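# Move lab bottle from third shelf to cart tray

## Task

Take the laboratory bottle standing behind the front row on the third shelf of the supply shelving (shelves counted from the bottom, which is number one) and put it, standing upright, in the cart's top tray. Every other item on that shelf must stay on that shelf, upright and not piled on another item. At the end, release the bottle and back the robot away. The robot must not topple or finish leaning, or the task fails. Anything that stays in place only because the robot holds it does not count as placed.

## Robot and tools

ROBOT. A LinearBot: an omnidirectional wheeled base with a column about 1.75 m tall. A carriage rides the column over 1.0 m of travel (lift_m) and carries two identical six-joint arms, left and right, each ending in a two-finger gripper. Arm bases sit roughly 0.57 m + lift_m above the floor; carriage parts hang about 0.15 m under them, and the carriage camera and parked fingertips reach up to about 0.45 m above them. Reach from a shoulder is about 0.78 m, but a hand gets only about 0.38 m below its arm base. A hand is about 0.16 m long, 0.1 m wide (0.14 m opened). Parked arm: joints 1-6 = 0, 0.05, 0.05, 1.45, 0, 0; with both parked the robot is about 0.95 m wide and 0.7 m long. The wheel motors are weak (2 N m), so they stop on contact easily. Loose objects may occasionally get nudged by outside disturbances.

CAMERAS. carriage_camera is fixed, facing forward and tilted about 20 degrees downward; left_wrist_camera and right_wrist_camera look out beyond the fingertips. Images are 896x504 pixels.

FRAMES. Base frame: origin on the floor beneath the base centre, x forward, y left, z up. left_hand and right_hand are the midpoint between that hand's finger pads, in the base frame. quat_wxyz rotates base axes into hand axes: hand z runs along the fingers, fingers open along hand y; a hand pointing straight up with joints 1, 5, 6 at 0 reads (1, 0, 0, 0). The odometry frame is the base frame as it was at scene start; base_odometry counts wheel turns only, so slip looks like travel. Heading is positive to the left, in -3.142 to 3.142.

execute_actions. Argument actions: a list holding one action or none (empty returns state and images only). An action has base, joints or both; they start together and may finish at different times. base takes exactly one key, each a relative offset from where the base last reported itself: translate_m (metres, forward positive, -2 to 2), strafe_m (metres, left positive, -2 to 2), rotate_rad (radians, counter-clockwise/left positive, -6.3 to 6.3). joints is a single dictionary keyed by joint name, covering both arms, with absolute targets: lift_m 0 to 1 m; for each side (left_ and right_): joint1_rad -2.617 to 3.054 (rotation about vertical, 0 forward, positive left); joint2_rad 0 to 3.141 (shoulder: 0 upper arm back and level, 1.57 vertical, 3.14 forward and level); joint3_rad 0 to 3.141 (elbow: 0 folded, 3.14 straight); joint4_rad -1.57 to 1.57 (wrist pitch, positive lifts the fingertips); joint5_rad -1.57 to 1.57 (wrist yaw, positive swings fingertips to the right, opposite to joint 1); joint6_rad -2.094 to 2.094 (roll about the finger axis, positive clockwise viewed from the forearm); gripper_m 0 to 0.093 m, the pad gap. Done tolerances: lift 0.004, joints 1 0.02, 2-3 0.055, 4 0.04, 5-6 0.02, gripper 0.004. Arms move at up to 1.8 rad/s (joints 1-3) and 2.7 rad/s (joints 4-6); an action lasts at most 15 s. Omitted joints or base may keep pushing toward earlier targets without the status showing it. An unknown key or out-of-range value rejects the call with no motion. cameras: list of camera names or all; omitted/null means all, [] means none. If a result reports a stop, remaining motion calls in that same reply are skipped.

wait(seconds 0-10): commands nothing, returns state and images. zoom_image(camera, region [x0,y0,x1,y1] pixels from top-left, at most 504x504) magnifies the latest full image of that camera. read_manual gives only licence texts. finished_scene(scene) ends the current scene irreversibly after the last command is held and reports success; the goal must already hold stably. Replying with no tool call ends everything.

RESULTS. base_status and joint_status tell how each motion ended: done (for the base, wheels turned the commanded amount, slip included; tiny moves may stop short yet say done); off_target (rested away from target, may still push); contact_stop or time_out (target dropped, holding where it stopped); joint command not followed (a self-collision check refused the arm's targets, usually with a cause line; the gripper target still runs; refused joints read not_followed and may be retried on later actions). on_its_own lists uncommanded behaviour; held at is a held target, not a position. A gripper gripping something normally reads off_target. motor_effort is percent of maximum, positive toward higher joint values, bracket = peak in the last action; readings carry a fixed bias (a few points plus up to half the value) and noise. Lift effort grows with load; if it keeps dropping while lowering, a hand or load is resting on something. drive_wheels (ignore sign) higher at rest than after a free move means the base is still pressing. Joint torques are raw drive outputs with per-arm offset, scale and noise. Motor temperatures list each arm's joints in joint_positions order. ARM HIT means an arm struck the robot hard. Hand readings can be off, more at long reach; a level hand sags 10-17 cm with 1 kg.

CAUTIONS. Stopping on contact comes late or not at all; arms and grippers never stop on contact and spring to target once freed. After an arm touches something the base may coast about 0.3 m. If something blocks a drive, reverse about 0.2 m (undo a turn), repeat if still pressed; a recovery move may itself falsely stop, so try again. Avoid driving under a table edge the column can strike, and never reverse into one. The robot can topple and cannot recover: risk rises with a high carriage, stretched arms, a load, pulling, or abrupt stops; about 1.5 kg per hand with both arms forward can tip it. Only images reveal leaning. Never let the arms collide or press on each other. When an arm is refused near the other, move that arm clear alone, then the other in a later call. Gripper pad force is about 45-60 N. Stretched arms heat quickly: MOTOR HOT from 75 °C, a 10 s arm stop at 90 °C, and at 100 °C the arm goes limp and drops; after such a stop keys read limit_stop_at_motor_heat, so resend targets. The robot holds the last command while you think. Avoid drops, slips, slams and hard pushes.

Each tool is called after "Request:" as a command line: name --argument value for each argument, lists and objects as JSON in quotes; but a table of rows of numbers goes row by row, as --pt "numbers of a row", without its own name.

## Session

Request:
execute_actions --actions '[]' --cameras '["carriage_camera"]'

Scene clock: 0.00 s.
Joint torques (N m, as the arm reports them, + toward a larger angle): no reading
Motor temperatures (°C, as the motors report them): left_arm=[30 33 33 31 29 32] | right_arm=[29 34 37 35 32 32]
base_odometry: x=+0.000 y=+0.000 heading=+0.000 (m, m, rad; odometry frame)
base_status: not commanded
joint_positions: lift_m=+0.299 left_joint1_rad=+0.019 left_joint2_rad=+0.077 left_joint3_rad=+0.024 left_joint4_rad=+1.484 left_joint5_rad=+0.011 left_joint6_rad=+0.012 left_gripper_m=+0.094 right_joint1_rad=+0.022 right_joint2_rad=+0.032 right_joint3_rad=+0.080 right_joint4_rad=+1.439 right_joint5_rad=+0.027 right_joint6_rad=+0.024 right_gripper_m=+0.095
joint_status: not commanded
motor_effort: lift_m=+33 drive_wheels=+5 (%)
left_hand: x=+0.3102 y=+0.3421 z=+1.2964 quat_wxyz=(+0.997, +0.005, +0.070, +0.015) (m; base frame)
right_hand: x=+0.2898 y=-0.3475 z=+1.3109 quat_wxyz=(+0.999, +0.014, +0.042, +0.023) (m; base frame)
pictures: carriage_camera
Images, in order (width x height): carriage_camera 896x504.

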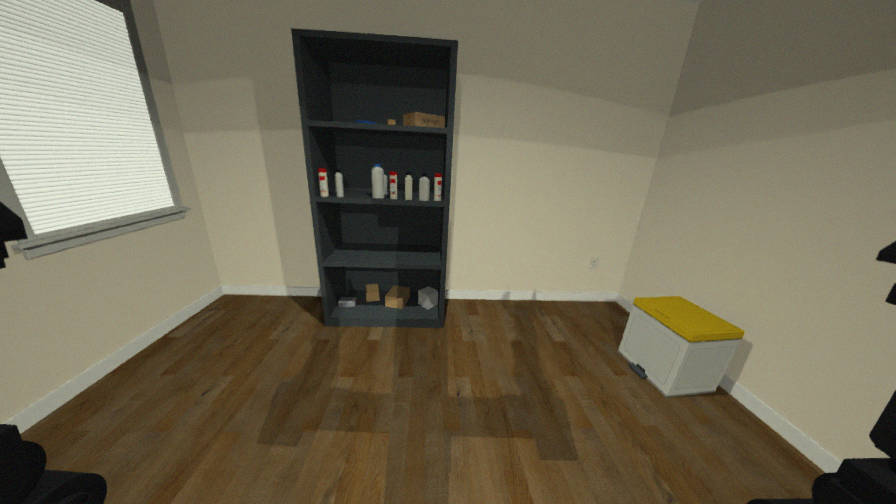

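Request:
execute_actions --actions '[{"base":{"strafe_m":0.48}}]' --cameras '[]'

Request:
execute_actions --actions '[{"base":{"translate_m":1.25},"joints":{"left_joint1_rad":-0.65,"left_joint2_rad":1.7,"left_joint3_rad":1.73,"left_joint4_rad":-0.7,"left_gripper_m":0.07,"lift_m":0.34}}]' --cameras '["carriage_camera","left_wrist_camera"]'

Scene clock: 11.13 s.
Joint torques (N m, as the arm reports them, + toward a larger angle): left_arm=[ 0.11  4.03  6.63 -0.08  0.09  0.08] | right_arm=[-0.49  3.56  6.29 -0.31 -0.06 -0.01]
Motor temperatures (°C, as the motors report them): left_arm=[30 34 34 31 29 32] | right_arm=[29 34 38 35 32 32]
base_odometry: x=+0.001 y=+0.480 heading=-0.001 (m, m, rad; odometry frame)
base_status: done
joint_positions: lift_m=+0.299 left_joint1_rad=+0.019 left_joint2_rad=+0.077 left_joint3_rad=+0.024 left_joint4_rad=+1.484 left_joint5_rad=+0.011 left_joint6_rad=+0.012 left_gripper_m=+0.094 right_joint1_rad=+0.022 right_joint2_rad=+0.032 right_joint3_rad=+0.080 right_joint4_rad=+1.439 right_joint5_rad=+0.027 right_joint6_rad=+0.024 right_gripper_m=+0.095
joint_status: not commanded
motor_effort: lift_m=+33(33) drive_wheels=-6(36) (%)
left_hand: x=+0.3102 y=+0.3421 z=+1.2964 quat_wxyz=(+0.997, +0.005, +0.070, +0.015) (m; base frame)
right_hand: x=+0.2898 y=-0.3475 z=+1.3109 quat_wxyz=(+0.999, +0.014, +0.042, +0.023) (m; base frame)
pictures: none
No camera images: the call's "cameras" was empty. Leave "cameras" out to get every camera's image.

Scene clock: 16.03 s.
Joint torques (N m, as the arm reports them, + toward a larger angle): left_arm=[-0.4  -6.74  9.08  1.67  0.   -0.01] | right_arm=[-0.49  3.62  6.3  -0.32 -0.07 -0.01]
Motor temperatures (°C, as the motors report them): left_arm=[30 35 35 33 29 32] | right_arm=[29 34 38 35 32 32]
base_odometry: x=+1.251 y=+0.480 heading=+0.000 (m, m, rad; odometry frame)
base_status: done
joint_positions: lift_m=+0.340 left_joint1_rad=-0.644 left_joint2_rad=+1.686 left_joint3_rad=+1.721 left_joint4_rad=-0.685 left_joint5_rad=+0.011 left_joint6_rad=+0.012 left_gripper_m=+0.070 right_joint1_rad=+0.022 right_joint2_rad=+0.032 right_joint3_rad=+0.080 right_joint4_rad=+1.441 right_joint5_rad=+0.027 right_joint6_rad=+0.024 right_gripper_m=+0.095
joint_status: all done
motor_effort: lift_m=+34(46) drive_wheels=-4(37) (%)
left_hand: x=+0.6609 y=+0.0484 z=+1.2087 quat_wxyz=(+0.421, +0.291, +0.847, -0.143) (m; base frame)
right_hand: x=+0.2893 y=-0.3475 z=+1.3515 quat_wxyz=(+0.999, +0.014, +0.041, +0.023) (m; base frame)
pictures: carriage_camera, left_wrist_camera
Images, in order (width x height): carriage_camera 896x504, left_wrist_camera 896x504.

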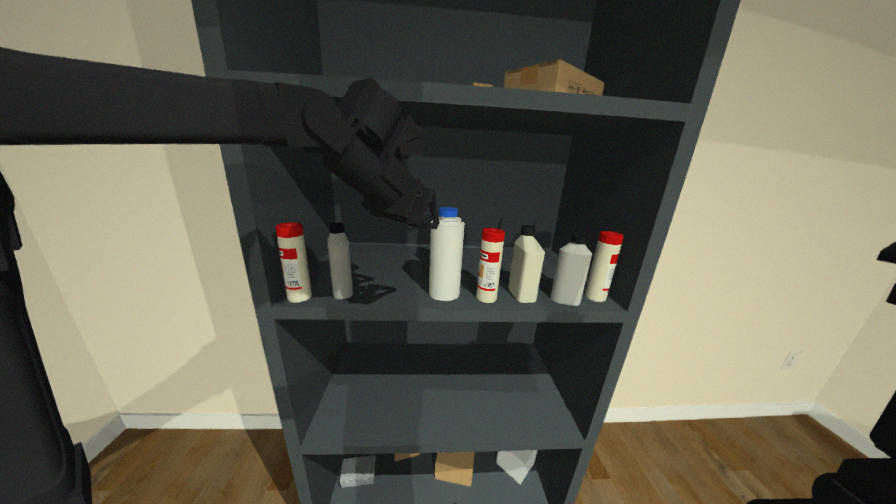

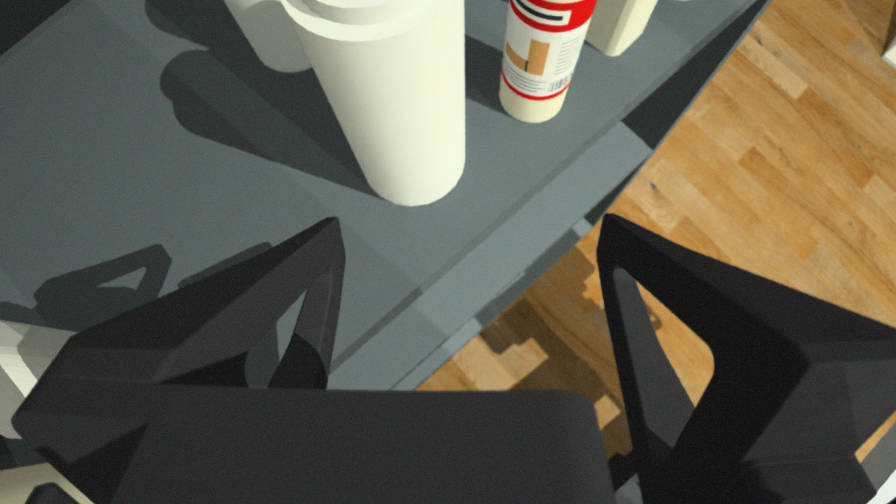

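Request:
execute_actions --actions '[{"base":{"strafe_m":0.05},"joints":{"lift_m":0.315}}]' --cameras '[]'

Request:
execute_actions --actions '[{"base":{"translate_m":0.29}}]' --cameras '["carriage_camera","left_wrist_camera"]'

Scene clock: 21.83 s.
Joint torques (N m, as the arm reports them, + toward a larger angle): left_arm=[-0.34 -7.27  8.7   1.74  0.04  0.06] | right_arm=[-0.44  3.5   6.3  -0.32 -0.07 -0.02]
Motor temperatures (°C, as the motors report them): left_arm=[30 37 36 34 29 32] | right_arm=[29 34 38 35 32 32]
base_odometry: x=+1.251 y=+0.530 heading=+0.000 (m, m, rad; odometry frame)
base_status: done
joint_positions: lift_m=+0.315 left_joint1_rad=-0.644 left_joint2_rad=+1.692 left_joint3_rad=+1.728 left_joint4_rad=-0.691 left_joint5_rad=+0.011 left_joint6_rad=+0.012 left_gripper_m=+0.070 right_joint1_rad=+0.022 right_joint2_rad=+0.032 right_joint3_rad=+0.080 right_joint4_rad=+1.441 right_joint5_rad=+0.027 right_joint6_rad=+0.024 right_gripper_m=+0.095
joint_status: all done
motor_effort: lift_m=+30(31) drive_wheels=-1(32) (%)
left_hand: x=+0.6614 y=+0.0478 z=+1.1826 quat_wxyz=(+0.418, +0.291, +0.848, -0.142) (m; base frame)
right_hand: x=+0.2893 y=-0.3475 z=+1.3269 quat_wxyz=(+0.999, +0.014, +0.041, +0.023) (m; base frame)
pictures: none
No camera images: the call's "cameras" was empty. Leave "cameras" out to get every camera's image.

Scene clock: 24.37 s.
Joint torques (N m, as the arm reports them, + toward a larger angle): left_arm=[-0.39 -7.28  8.68  1.72  0.03  0.05] | right_arm=[-0.43  3.48  6.24 -0.31 -0.06  0.  ]
Motor temperatures (°C, as the motors report them): left_arm=[30 37 36 34 29 32] | right_arm=[29 34 38 35 32 32]
base_odometry: x=+1.541 y=+0.531 heading=+0.000 (m, m, rad; odometry frame)
base_status: done
joint_positions: lift_m=+0.315 left_joint1_rad=-0.644 left_joint2_rad=+1.692 left_joint3_rad=+1.728 left_joint4_rad=-0.691 left_joint5_rad=+0.011 left_joint6_rad=+0.012 left_gripper_m=+0.070 right_joint1_rad=+0.022 right_joint2_rad=+0.032 right_joint3_rad=+0.080 right_joint4_rad=+1.441 right_joint5_rad=+0.027 right_joint6_rad=+0.024 right_gripper_m=+0.095
joint_status: not commanded
motor_effort: lift_m=+29(28) drive_wheels=-6(30) (%)
left_hand: x=+0.6614 y=+0.0478 z=+1.1826 quat_wxyz=(+0.418, +0.291, +0.848, -0.142) (m; base frame)
right_hand: x=+0.2894 y=-0.3475 z=+1.3269 quat_wxyz=(+0.999, +0.014, +0.041, +0.023) (m; base frame)
pictures: carriage_camera, left_wrist_camera
Images, in order (width x height): carriage_camera 896x504, left_wrist_camera 896x504.

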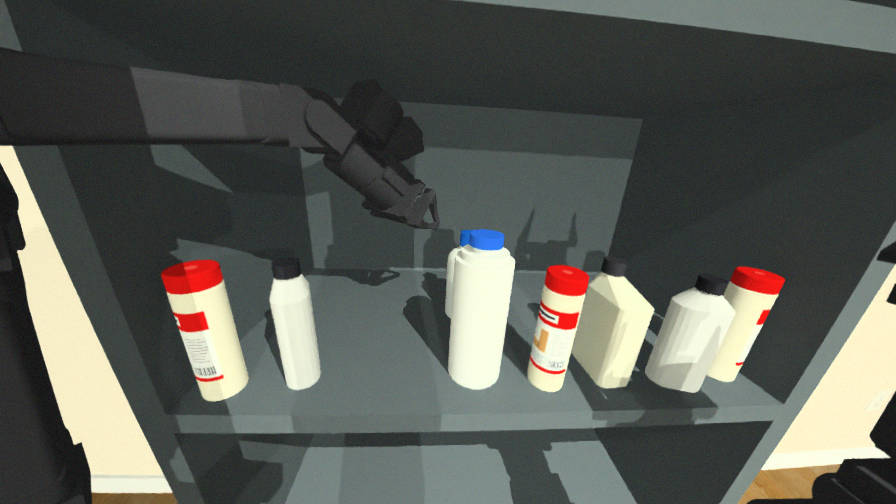

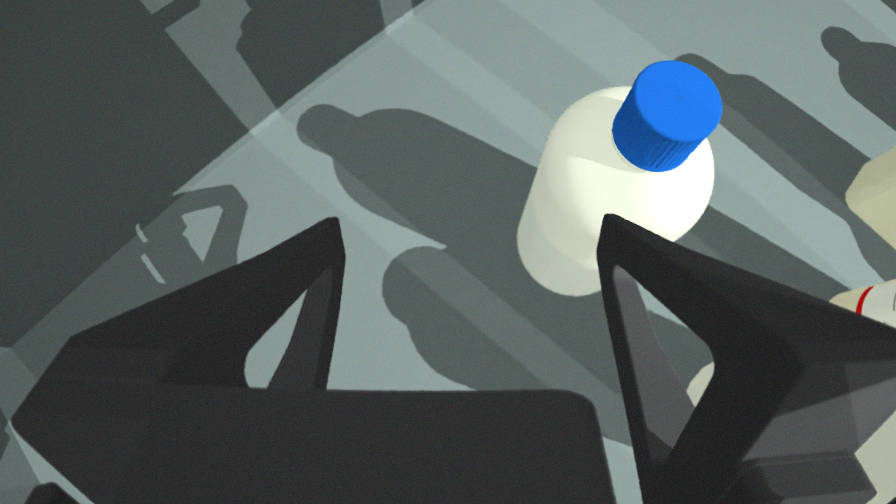

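Request:
execute_actions --actions '[{"base":{"strafe_m":-0.097},"joints":{"left_gripper_m":0.06}}]' --cameras '["carriage_camera","left_wrist_camera"]'

Scene clock: 29.63 s.
Joint torques (N m, as the arm reports them, + toward a larger angle): left_arm=[-0.43 -7.24  8.71  1.69  0.03  0.06] | right_arm=[-0.45  3.6   6.27 -0.32 -0.05 -0.01]
Motor temperatures (°C, as the motors report them): left_arm=[30 39 37 35 29 32] | right_arm=[29 34 38 34 32 32]
base_odometry: x=+1.541 y=+0.434 heading=+0.001 (m, m, rad; odometry frame)
base_status: done
joint_positions: lift_m=+0.315 left_joint1_rad=-0.644 left_joint2_rad=+1.692 left_joint3_rad=+1.728 left_joint4_rad=-0.692 left_joint5_rad=+0.011 left_joint6_rad=+0.012 left_gripper_m=+0.060 right_joint1_rad=+0.022 right_joint2_rad=+0.032 right_joint3_rad=+0.080 right_joint4_rad=+1.441 right_joint5_rad=+0.027 right_joint6_rad=+0.024 right_gripper_m=+0.095
joint_status: all done
motor_effort: lift_m=+30(30) drive_wheels=-1(32) (%)
left_hand: x=+0.6613 y=+0.0478 z=+1.1825 quat_wxyz=(+0.418, +0.291, +0.849, -0.142) (m; base frame)
right_hand: x=+0.2894 y=-0.3475 z=+1.3269 quat_wxyz=(+0.999, +0.014, +0.041, +0.023) (m; base frame)
pictures: carriage_camera, left_wrist_camera
Images, in order (width x height): carriage_camera 896x504, left_wrist_camera 896x504.

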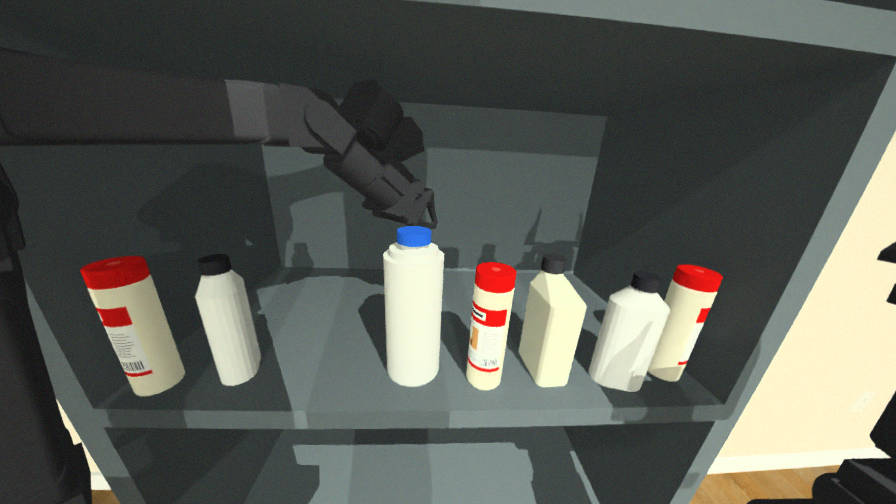

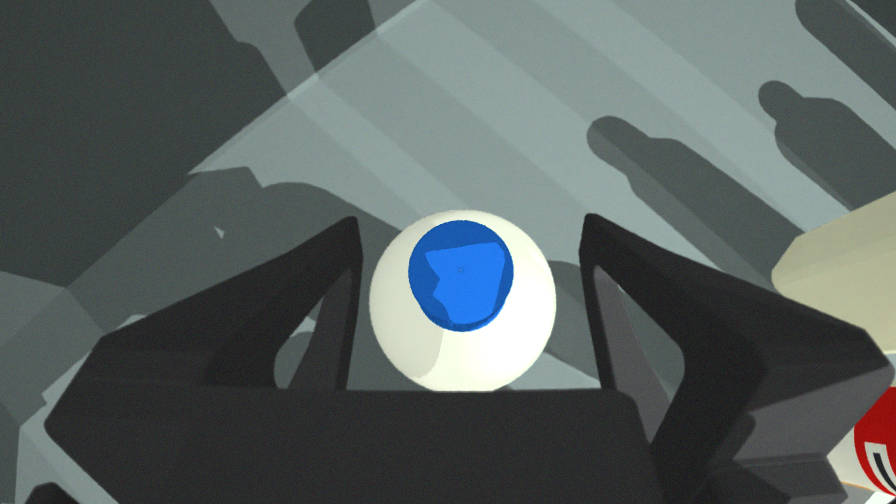

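Request:
execute_actions --actions '[{"base":{"translate_m":0.009},"joints":{"lift_m":0.28}}]' --cameras '["carriage_camera","left_wrist_camera"]'

Request:
execute_actions --actions '[{"joints":{"left_gripper_m":0}}]' --cameras '[]'

Request:
execute_actions --actions '[{"joints":{"lift_m":0.31,"left_joint4_rad":-0.62}}]' --cameras '["carriage_camera","left_wrist_camera"]'

Scene clock: 35.23 s.
Joint torques (N m, as the arm reports them, + toward a larger angle): left_arm=[-0.39 -7.31  8.61  1.82  0.04  0.04] | right_arm=[-0.48  3.49  6.26 -0.31 -0.04  0.01]
Motor temperatures (°C, as the motors report them): left_arm=[30 40 38 36 29 32] | right_arm=[29 34 39 34 32 32]
base_odometry: x=+1.550 y=+0.434 heading=+0.000 (m, m, rad; odometry frame)
base_status: done
joint_positions: lift_m=+0.280 left_joint1_rad=-0.644 left_joint2_rad=+1.694 left_joint3_rad=+1.728 left_joint4_rad=-0.693 left_joint5_rad=+0.011 left_joint6_rad=+0.012 left_gripper_m=+0.060 right_joint1_rad=+0.022 right_joint2_rad=+0.032 right_joint3_rad=+0.080 right_joint4_rad=+1.440 right_joint5_rad=+0.027 right_joint6_rad=+0.024 right_gripper_m=+0.095
joint_status: all done
motor_effort: lift_m=+30(29) drive_wheels=+6(15) (%)
left_hand: x=+0.6614 y=+0.0478 z=+1.1463 quat_wxyz=(+0.417, +0.292, +0.849, -0.141) (m; base frame)
right_hand: x=+0.2896 y=-0.3475 z=+1.2919 quat_wxyz=(+0.999, +0.014, +0.042, +0.023) (m; base frame)
pictures: carriage_camera, left_wrist_camera
Images, in order (width x height): carriage_camera 896x504, left_wrist_camera 896x504.

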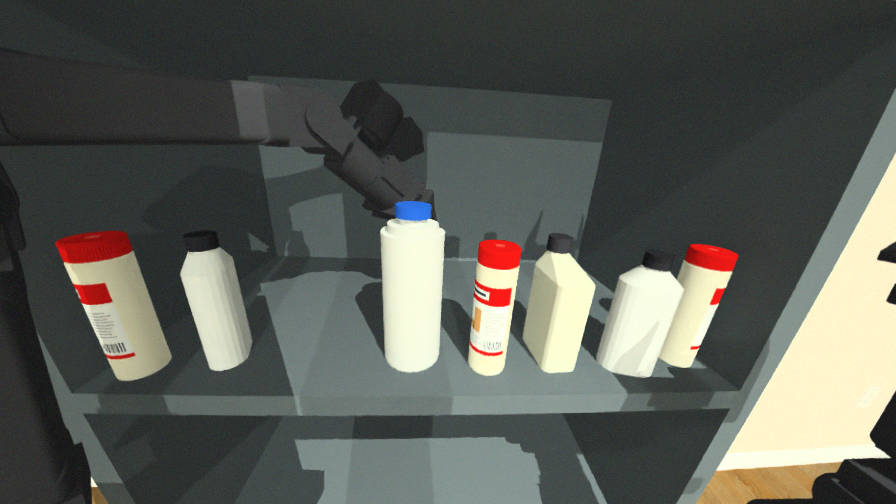

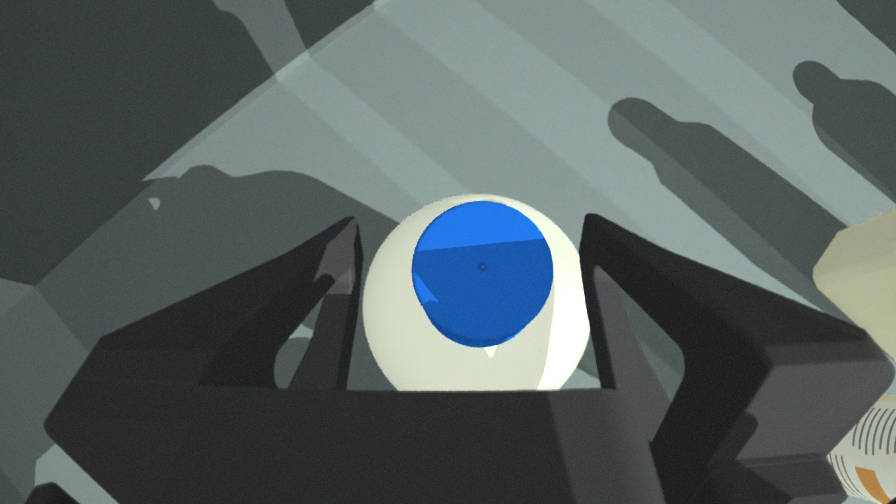

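Scene clock: 35.87 s.
Joint torques (N m, as the arm reports them, + toward a larger angle): left_arm=[-0.23 -7.53  8.48  1.78  0.05  0.05] | right_arm=[-0.5   3.52  6.3  -0.31 -0.06  0.01]
Motor temperatures (°C, as the motors report them): left_arm=[30 40 38 36 29 32] | right_arm=[29 34 39 34 32 32]
base_odometry: x=+1.550 y=+0.434 heading=+0.000 (m, m, rad; odometry frame)
base_status: not commanded
joint_positions: lift_m=+0.280 left_joint1_rad=-0.644 left_joint2_rad=+1.694 left_joint3_rad=+1.728 left_joint4_rad=-0.693 left_joint5_rad=+0.011 left_joint6_rad=+0.012 left_gripper_m=+0.030 right_joint1_rad=+0.022 right_joint2_rad=+0.032 right_joint3_rad=+0.080 right_joint4_rad=+1.440 right_joint5_rad=+0.027 right_joint6_rad=+0.024 right_gripper_m=+0.095
joint_status: left_gripper_m off_target (ended at +0.030, target +0.000)
motor_effort: lift_m=+29(29) drive_wheels=+6(7) (%)
left_hand: x=+0.6615 y=+0.0478 z=+1.1463 quat_wxyz=(+0.417, +0.292, +0.849, -0.141) (m; base frame)
right_hand: x=+0.2896 y=-0.3475 z=+1.2919 quat_wxyz=(+0.999, +0.014, +0.042, +0.023) (m; base frame)
pictures: none
No camera images: the call's "cameras" was empty. Leave "cameras" out to get every camera's image.

Scene clock: 36.60 s.
Joint torques (N m, as the arm reports them, + toward a larger angle): left_arm=[-0.42 -8.56  8.97  2.28  0.06  0.02] | right_arm=[-0.44  3.6   6.36 -0.31 -0.06  0.01]
Motor temperatures (°C, as the motors report them): left_arm=[30 40 38 36 29 32] | right_arm=[29 34 39 34 32 32]
base_odometry: x=+1.550 y=+0.434 heading=+0.000 (m, m, rad; odometry frame)
base_status: not commanded
joint_positions: lift_m=+0.310 left_joint1_rad=-0.644 left_joint2_rad=+1.710 left_joint3_rad=+1.723 left_joint4_rad=-0.672 left_joint5_rad=+0.011 left_joint6_rad=+0.012 left_gripper_m=+0.030 right_joint1_rad=+0.022 right_joint2_rad=+0.032 right_joint3_rad=+0.080 right_joint4_rad=+1.440 right_joint5_rad=+0.027 right_joint6_rad=+0.024 right_gripper_m=+0.095
joint_status: left_joint4_rad off_target (ended at -0.672, target -0.620); the others done
motor_effort: lift_m=+35(41) drive_wheels=+6(7) (%)
left_hand: x=+0.6660 y=+0.0444 z=+1.1703 quat_wxyz=(+0.417, +0.292, +0.849, -0.141) (m; base frame)
right_hand: x=+0.2896 y=-0.3475 z=+1.3215 quat_wxyz=(+0.999, +0.014, +0.042, +0.023) (m; base frame)
pictures: carriage_camera, left_wrist_camera
Images, in order (width x height): carriage_camera 896x504, left_wrist_camera 896x504.

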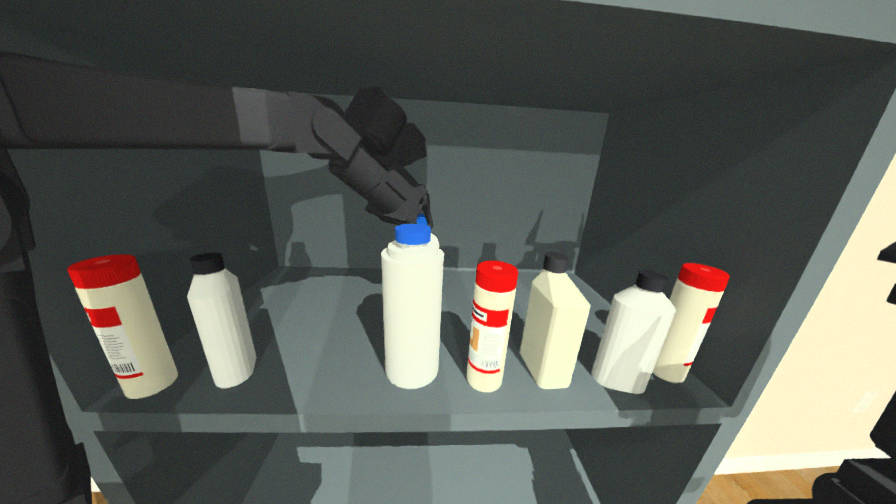

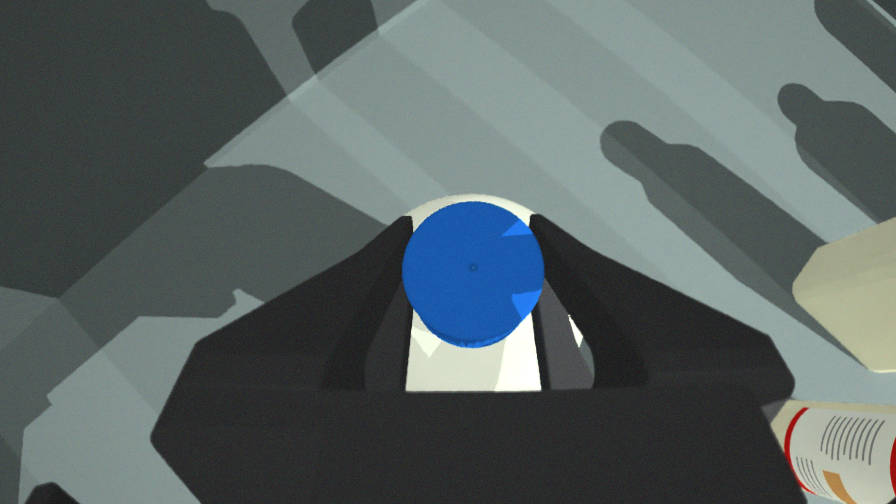

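Request:
execute_actions --actions '[{"base":{"strafe_m":0.115}}]' --cameras '[]'

Request:
execute_actions --actions '[{"base":{"translate_m":-1.3}}]' --cameras '["carriage_camera"]'

Request:
execute_actions --actions '[{"base":{"rotate_rad":-1.57},"joints":{"left_joint3_rad":1.4,"left_joint4_rad":-0.29}}]' --cameras '["carriage_camera"]'

Scene clock: 42.63 s.
Joint torques (N m, as the arm reports them, + toward a larger angle): left_arm=[-0.26 -8.65  9.02  2.3   0.06  0.02] | right_arm=[-0.46  3.57  6.27 -0.31 -0.06  0.02]
Motor temperatures (°C, as the motors report them): left_arm=[30 42 39 38 29 32] | right_arm=[29 34 39 34 32 32]
base_odometry: x=+1.550 y=+0.549 heading=+0.000 (m, m, rad; odometry frame)
base_status: done
joint_positions: lift_m=+0.310 left_joint1_rad=-0.645 left_joint2_rad=+1.710 left_joint3_rad=+1.723 left_joint4_rad=-0.675 left_joint5_rad=+0.011 left_joint6_rad=+0.012 left_gripper_m=+0.030 right_joint1_rad=+0.022 right_joint2_rad=+0.032 right_joint3_rad=+0.080 right_joint4_rad=+1.440 right_joint5_rad=+0.027 right_joint6_rad=+0.024 right_gripper_m=+0.095
joint_status: not commanded
motor_effort: lift_m=+34(35) drive_wheels=-1(40) (%)
left_hand: x=+0.6653 y=+0.0444 z=+1.1697 quat_wxyz=(+0.416, +0.292, +0.850, -0.141) (m; base frame)
right_hand: x=+0.2896 y=-0.3475 z=+1.3215 quat_wxyz=(+0.999, +0.014, +0.042, +0.023) (m; base frame)
pictures: none
No camera images: the call's "cameras" was empty. Leave "cameras" out to get every camera's image.

Scene clock: 47.63 s.
Joint torques (N m, as the arm reports them, + toward a larger angle): left_arm=[-0.26 -8.75  9.07  2.29  0.03 -0.01] | right_arm=[-0.46  3.61  6.34 -0.3  -0.05  0.  ]
Motor temperatures (°C, as the motors report them): left_arm=[30 43 39 39 29 32] | right_arm=[29 34 39 34 32 32]
base_odometry: x=+0.250 y=+0.548 heading=+0.000 (m, m, rad; odometry frame)
base_status: done
joint_positions: lift_m=+0.310 left_joint1_rad=-0.645 left_joint2_rad=+1.710 left_joint3_rad=+1.723 left_joint4_rad=-0.676 left_joint5_rad=+0.011 left_joint6_rad=+0.012 left_gripper_m=+0.030 right_joint1_rad=+0.022 right_joint2_rad=+0.032 right_joint3_rad=+0.080 right_joint4_rad=+1.440 right_joint5_rad=+0.027 right_joint6_rad=+0.024 right_gripper_m=+0.095
joint_status: not commanded
motor_effort: lift_m=+34(35) drive_wheels=-2(35) (%)
left_hand: x=+0.6652 y=+0.0445 z=+1.1695 quat_wxyz=(+0.415, +0.292, +0.850, -0.141) (m; base frame)
right_hand: x=+0.2897 y=-0.3475 z=+1.3215 quat_wxyz=(+0.999, +0.014, +0.042, +0.023) (m; base frame)
pictures: carriage_camera
Images, in order (width x height): carriage_camera 896x504.

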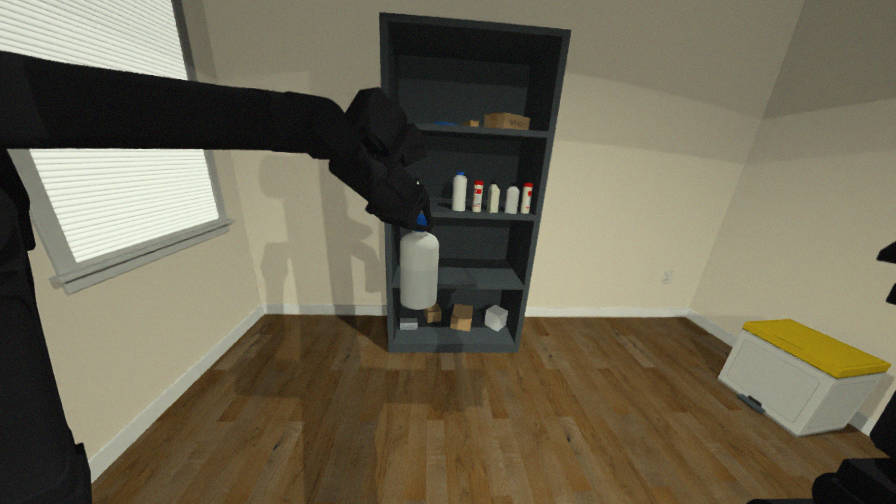

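Scene clock: 50.83 s.
Joint torques (N m, as the arm reports them, + toward a larger angle): left_arm=[-0.26 -8.69  9.57  2.32  0.02  0.03] | right_arm=[-0.52  3.58  6.24 -0.32 -0.04  0.  ]
Motor temperatures (°C, as the motors report them): left_arm=[30 44 40 40 29 32] | right_arm=[29 34 39 34 32 32]
base_odometry: x=+0.250 y=+0.548 heading=-1.569 (m, m, rad; odometry frame)
base_status: done
joint_positions: lift_m=+0.310 left_joint1_rad=-0.645 left_joint2_rad=+1.710 left_joint3_rad=+1.387 left_joint4_rad=-0.345 left_joint5_rad=+0.009 left_joint6_rad=+0.012 left_gripper_m=+0.030 right_joint1_rad=+0.022 right_joint2_rad=+0.032 right_joint3_rad=+0.080 right_joint4_rad=+1.440 right_joint5_rad=+0.027 right_joint6_rad=+0.024 right_gripper_m=+0.095
joint_status: left_joint4_rad off_target (ended at -0.345, target -0.290); the others done
motor_effort: lift_m=+34(34) drive_wheels=+14(40) (%)
left_hand: x=+0.6705 y=+0.0408 z=+1.0847 quat_wxyz=(+0.413, +0.292, +0.851, -0.140) (m; base frame)
right_hand: x=+0.2897 y=-0.3475 z=+1.3215 quat_wxyz=(+0.999, +0.014, +0.042, +0.023) (m; base frame)
pictures: carriage_camera
Images, in order (width x height): carriage_camera 896x504.

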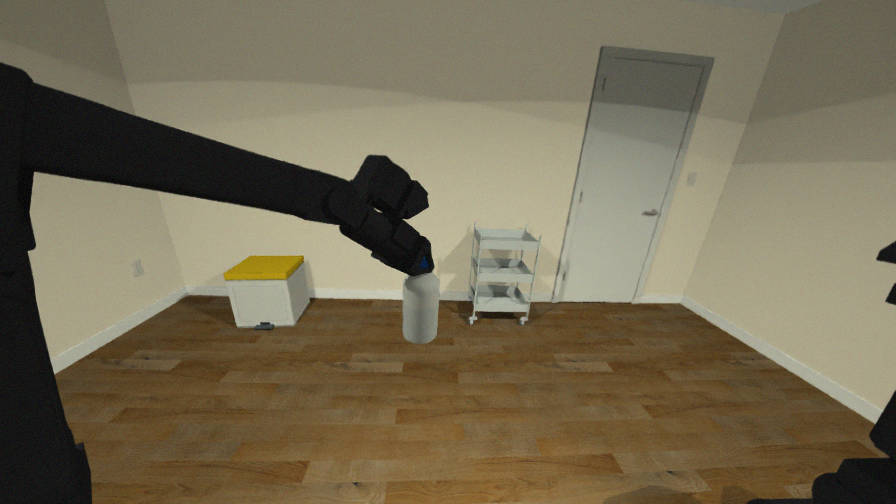

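Request:
execute_actions --actions '[{"base":{"rotate_rad":-0.235}}]' --cameras '[]'

Request:
execute_actions --actions '[{"base":{"translate_m":1.5},"joints":{"lift_m":0.22}}]' --cameras '["carriage_camera","left_wrist_camera"]'

Scene clock: 56.53 s.
Joint torques (N m, as the arm reports them, + toward a larger angle): left_arm=[-0.25 -8.67  9.56  2.31  0.05  0.05] | right_arm=[-0.49  3.53  6.36 -0.3  -0.03 -0.02]
Motor temperatures (°C, as the motors report them): left_arm=[30 46 41 41 29 32] | right_arm=[29 34 39 34 32 32]
base_odometry: x=+0.250 y=+0.548 heading=-1.803 (m, m, rad; odometry frame)
base_status: done
joint_positions: lift_m=+0.310 left_joint1_rad=-0.645 left_joint2_rad=+1.710 left_joint3_rad=+1.387 left_joint4_rad=-0.347 left_joint5_rad=+0.009 left_joint6_rad=+0.012 left_gripper_m=+0.030 right_joint1_rad=+0.022 right_joint2_rad=+0.032 right_joint3_rad=+0.080 right_joint4_rad=+1.440 right_joint5_rad=+0.027 right_joint6_rad=+0.024 right_gripper_m=+0.095
joint_status: not commanded
motor_effort: lift_m=+34(35) drive_wheels=+15(40) (%)
left_hand: x=+0.6703 y=+0.0410 z=+1.0843 quat_wxyz=(+0.412, +0.292, +0.851, -0.139) (m; base frame)
right_hand: x=+0.2897 y=-0.3475 z=+1.3215 quat_wxyz=(+0.999, +0.014, +0.042, +0.023) (m; base frame)
pictures: none
No camera images: the call's "cameras" was empty. Leave "cameras" out to get every camera's image.

Scene clock: 61.93 s.
Joint torques (N m, as the arm reports them, + toward a larger angle): left_arm=[-0.37 -8.8   9.69  2.36  0.1   0.  ] | right_arm=[-0.46  3.56  6.33 -0.31 -0.07  0.  ]
Motor temperatures (°C, as the motors report them): left_arm=[30 47 41 42 29 32] | right_arm=[29 35 39 34 32 32]
base_odometry: x=-0.097 y=-0.911 heading=-1.804 (m, m, rad; odometry frame)
base_status: done
joint_positions: lift_m=+0.220 left_joint1_rad=-0.645 left_joint2_rad=+1.710 left_joint3_rad=+1.387 left_joint4_rad=-0.354 left_joint5_rad=+0.010 left_joint6_rad=+0.012 left_gripper_m=+0.030 right_joint1_rad=+0.022 right_joint2_rad=+0.032 right_joint3_rad=+0.080 right_joint4_rad=+1.440 right_joint5_rad=+0.027 right_joint6_rad=+0.024 right_gripper_m=+0.095
joint_status: all done
motor_effort: lift_m=+30(33) drive_wheels=-7(41) (%)
left_hand: x=+0.6693 y=+0.0416 z=+0.9934 quat_wxyz=(+0.409, +0.293, +0.853, -0.139) (m; base frame)
right_hand: x=+0.2896 y=-0.3475 z=+1.2318 quat_wxyz=(+0.999, +0.014, +0.042, +0.023) (m; base frame)
pictures: carriage_camera, left_wrist_camera
Images, in order (width x height): carriage_camera 896x504, left_wrist_camera 896x504.

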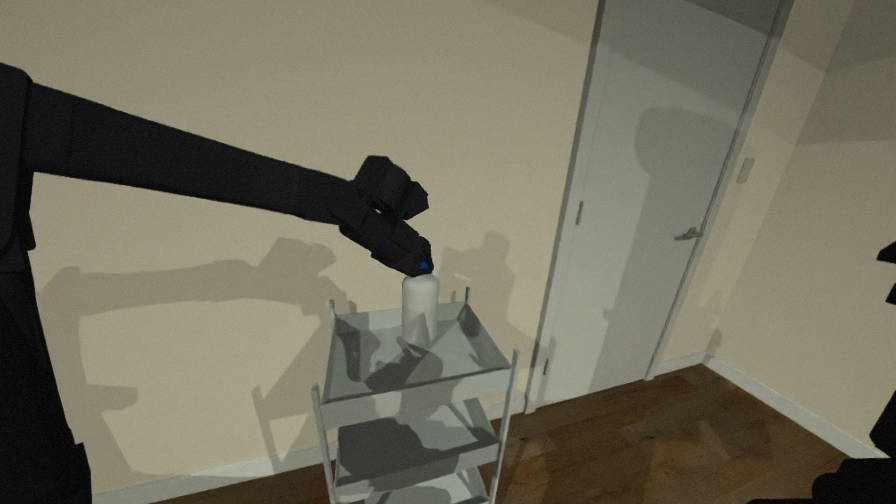

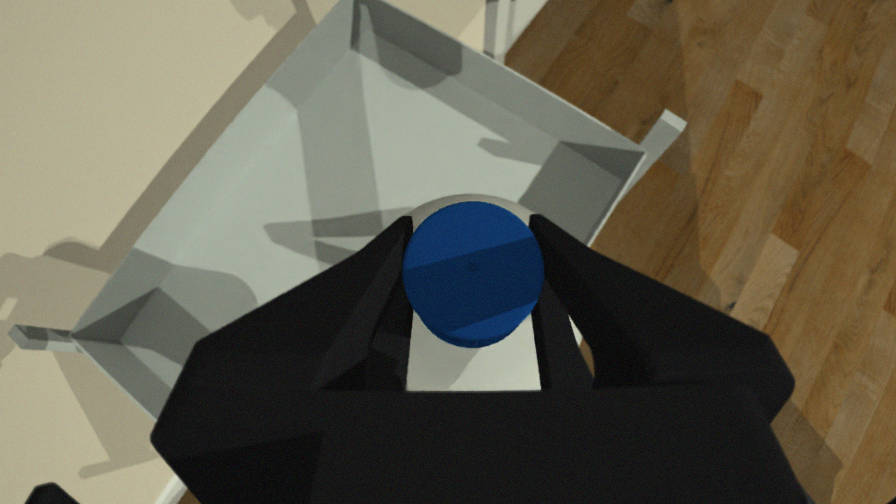

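Request:
execute_actions --actions '[{"base":{"translate_m":0.11},"joints":{"lift_m":0.16}}]' --cameras '[]'

Request:
execute_actions --actions '[{"joints":{"lift_m":0.055}}]' --cameras '[]'

Request:
execute_actions --actions '[{"joints":{"lift_m":0.036}}]' --cameras '["carriage_camera"]'

Scene clock: 68.17 s.
Joint torques (N m, as the arm reports them, + toward a larger angle): left_arm=[-0.34 -9.29  9.4   2.46  0.09  0.01] | right_arm=[-0.55  3.59  6.21 -0.31 -0.06 -0.01]
Motor temperatures (°C, as the motors report them): left_arm=[30 48 42 43 29 32] | right_arm=[29 35 39 34 32 32]
base_odometry: x=-0.123 y=-1.018 heading=-1.805 (m, m, rad; odometry frame)
base_status: done
joint_positions: lift_m=+0.160 left_joint1_rad=-0.646 left_joint2_rad=+1.715 left_joint3_rad=+1.387 left_joint4_rad=-0.353 left_joint5_rad=+0.011 left_joint6_rad=+0.012 left_gripper_m=+0.030 right_joint1_rad=+0.022 right_joint2_rad=+0.032 right_joint3_rad=+0.080 right_joint4_rad=+1.440 right_joint5_rad=+0.027 right_joint6_rad=+0.024 right_gripper_m=+0.095
joint_status: all done
motor_effort: lift_m=+30(30) drive_wheels=-6(38) (%)
left_hand: x=+0.6695 y=+0.0408 z=+0.9312 quat_wxyz=(+0.408, +0.294, +0.853, -0.139) (m; base frame)
right_hand: x=+0.2895 y=-0.3475 z=+1.1718 quat_wxyz=(+0.999, +0.014, +0.041, +0.023) (m; base frame)
pictures: none
No camera images: the call's "cameras" was empty. Leave "cameras" out to get every camera's image.

Scene clock: 69.17 s.
Joint torques (N m, as the arm reports them, + toward a larger angle): left_arm=[-0.24 -9.22  9.41  2.43  0.04  0.03] | right_arm=[-0.48  3.67  6.25 -0.31 -0.05 -0.01]
Motor temperatures (°C, as the motors report them): left_arm=[30 48 42 43 29 32] | right_arm=[29 35 39 34 32 32]
base_odometry: x=-0.123 y=-1.018 heading=-1.805 (m, m, rad; odometry frame)
base_status: not commanded
joint_positions: lift_m=+0.055 left_joint1_rad=-0.646 left_joint2_rad=+1.715 left_joint3_rad=+1.387 left_joint4_rad=-0.354 left_joint5_rad=+0.011 left_joint6_rad=+0.012 left_gripper_m=+0.030 right_joint1_rad=+0.022 right_joint2_rad=+0.032 right_joint3_rad=+0.080 right_joint4_rad=+1.440 right_joint5_rad=+0.027 right_joint6_rad=+0.024 right_gripper_m=+0.095
joint_status: all done
motor_effort: lift_m=+30(31) drive_wheels=+7(7) (%)
left_hand: x=+0.6695 y=+0.0409 z=+0.8257 quat_wxyz=(+0.407, +0.294, +0.854, -0.138) (m; base frame)
right_hand: x=+0.2895 y=-0.3475 z=+1.0669 quat_wxyz=(+0.999, +0.014, +0.041, +0.023) (m; base frame)
pictures: none
No camera images: the call's "cameras" was empty. Leave "cameras" out to get every camera's image.

Scene clock: 69.73 s.
Joint torques (N m, as the arm reports them, + toward a larger angle): left_arm=[-0.12 -8.55  9.49  2.06  0.05  0.07] | right_arm=[-0.51  3.61  6.28 -0.33 -0.05  0.  ]
Motor temperatures (°C, as the motors report them): left_arm=[30 49 42 43 29 32] | right_arm=[29 35 39 34 32 32]
base_odometry: x=-0.123 y=-1.018 heading=-1.805 (m, m, rad; odometry frame)
base_status: not commanded
joint_positions: lift_m=+0.036 left_joint1_rad=-0.646 left_joint2_rad=+1.709 left_joint3_rad=+1.389 left_joint4_rad=-0.313 left_joint5_rad=+0.011 left_joint6_rad=+0.012 left_gripper_m=+0.030 right_joint1_rad=+0.022 right_joint2_rad=+0.032 right_joint3_rad=+0.080 right_joint4_rad=+1.440 right_joint5_rad=+0.027 right_joint6_rad=+0.024 right_gripper_m=+0.095
joint_status: all done
on_its_own: left_joint4_rad moved +0.040 to your old target -0.290
motor_effort: lift_m=+28(28) drive_wheels=-4(6) (%)
left_hand: x=+0.6741 y=+0.0373 z=+0.8185 quat_wxyz=(+0.428, +0.290, +0.844, -0.145) (m; base frame)
right_hand: x=+0.2896 y=-0.3475 z=+1.0480 quat_wxyz=(+0.999, +0.013, +0.042, +0.023) (m; base frame)
pictures: carriage_camera
Images, in order (width x height): carriage_camera 896x504.

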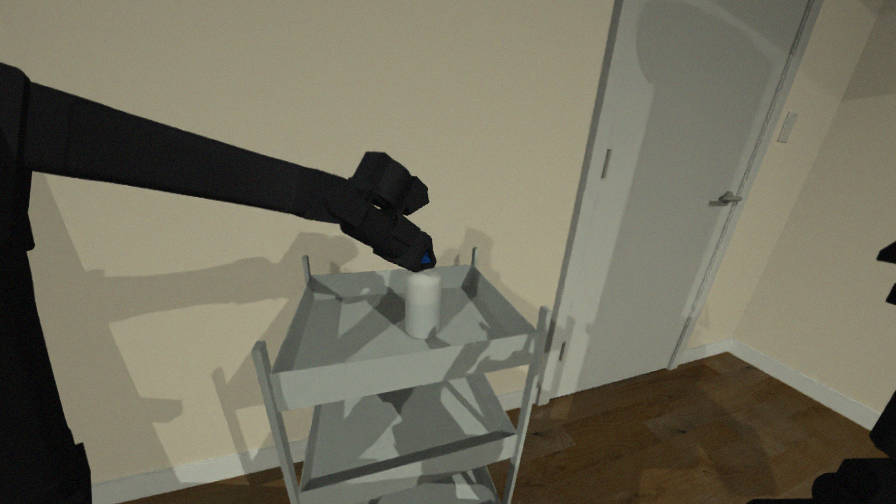

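Request:
execute_actions --actions '[{"joints":{"left_gripper_m":0.09}}]' --cameras '[]'

Request:
execute_actions --actions '[{"base":{"translate_m":-0.4},"joints":{"lift_m":0.3}}]' --cameras '["carriage_camera"]'

Request:
finished_scene --scene 2

Scene clock: 74.63 s.
Joint torques (N m, as the arm reports them, + toward a larger angle): left_arm=[-0.1  -8.67  9.65  1.86  0.06  0.07] | right_arm=[-0.45  3.57  6.31 -0.3  -0.03  0.  ]
Motor temperatures (°C, as the motors report them): left_arm=[30 49 43 43 29 32] | right_arm=[29 35 39 34 32 32]
base_odometry: x=-0.123 y=-1.018 heading=-1.805 (m, m, rad; odometry frame)
base_status: not commanded
joint_positions: lift_m=+0.036 left_joint1_rad=-0.646 left_joint2_rad=+1.709 left_joint3_rad=+1.389 left_joint4_rad=-0.291 left_joint5_rad=+0.011 left_joint6_rad=+0.012 left_gripper_m=+0.090 right_joint1_rad=+0.022 right_joint2_rad=+0.032 right_joint3_rad=+0.080 right_joint4_rad=+1.440 right_joint5_rad=+0.027 right_joint6_rad=+0.024 right_gripper_m=+0.095
joint_status: all done
motor_effort: lift_m=+29(29) drive_wheels=+7(8) (%)
left_hand: x=+0.6767 y=+0.0354 z=+0.8229 quat_wxyz=(+0.437, +0.289, +0.839, -0.148) (m; base frame)
right_hand: x=+0.2896 y=-0.3475 z=+1.0480 quat_wxyz=(+0.999, +0.013, +0.042, +0.023) (m; base frame)
pictures: none
No camera images: the call's "cameras" was empty. Leave "cameras" out to get every camera's image.

Scene clock: 77.57 s.
Joint torques (N m, as the arm reports them, + toward a larger angle): left_arm=[-0.41 -8.44  8.89  1.78  0.06  0.  ] | right_arm=[-0.41  3.63  6.35 -0.29 -0.05  0.  ]
Motor temperatures (°C, as the motors report them): left_arm=[30 50 43 43 29 32] | right_arm=[29 35 39 34 32 32]
base_odometry: x=-0.030 y=-0.629 heading=-1.806 (m, m, rad; odometry frame)
base_status: done
joint_positions: lift_m=+0.300 left_joint1_rad=-0.646 left_joint2_rad=+1.703 left_joint3_rad=+1.400 left_joint4_rad=-0.275 left_joint5_rad=+0.010 left_joint6_rad=+0.012 left_gripper_m=+0.090 right_joint1_rad=+0.022 right_joint2_rad=+0.032 right_joint3_rad=+0.080 right_joint4_rad=+1.439 right_joint5_rad=+0.027 right_joint6_rad=+0.024 right_gripper_m=+0.095
joint_status: all done
motor_effort: lift_m=+34(42) drive_wheels=-6(58) (%)
left_hand: x=+0.6792 y=+0.0333 z=+1.0984 quat_wxyz=(+0.452, +0.286, +0.831, -0.153) (m; base frame)
right_hand: x=+0.2899 y=-0.3475 z=+1.3115 quat_wxyz=(+0.999, +0.013, +0.042, +0.023) (m; base frame)
pictures: carriage_camera
Images, in order (width x height): carriage_camera 896x504.

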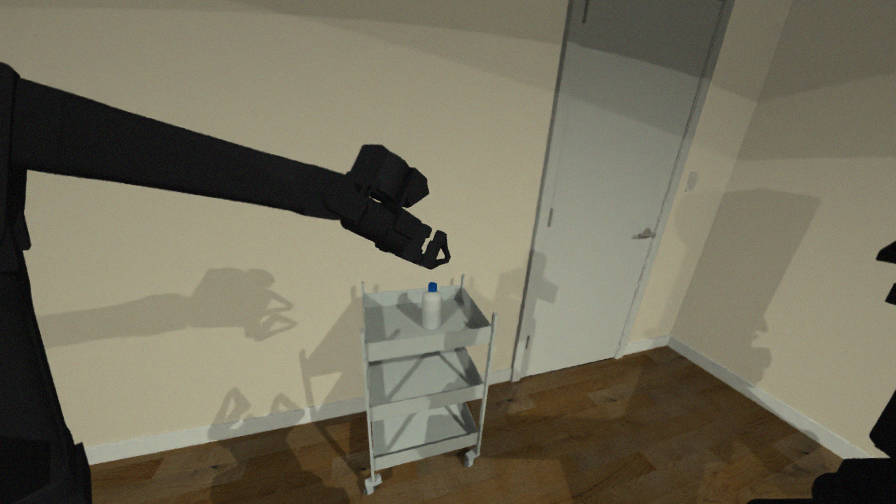

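The scene is finished: the task was done.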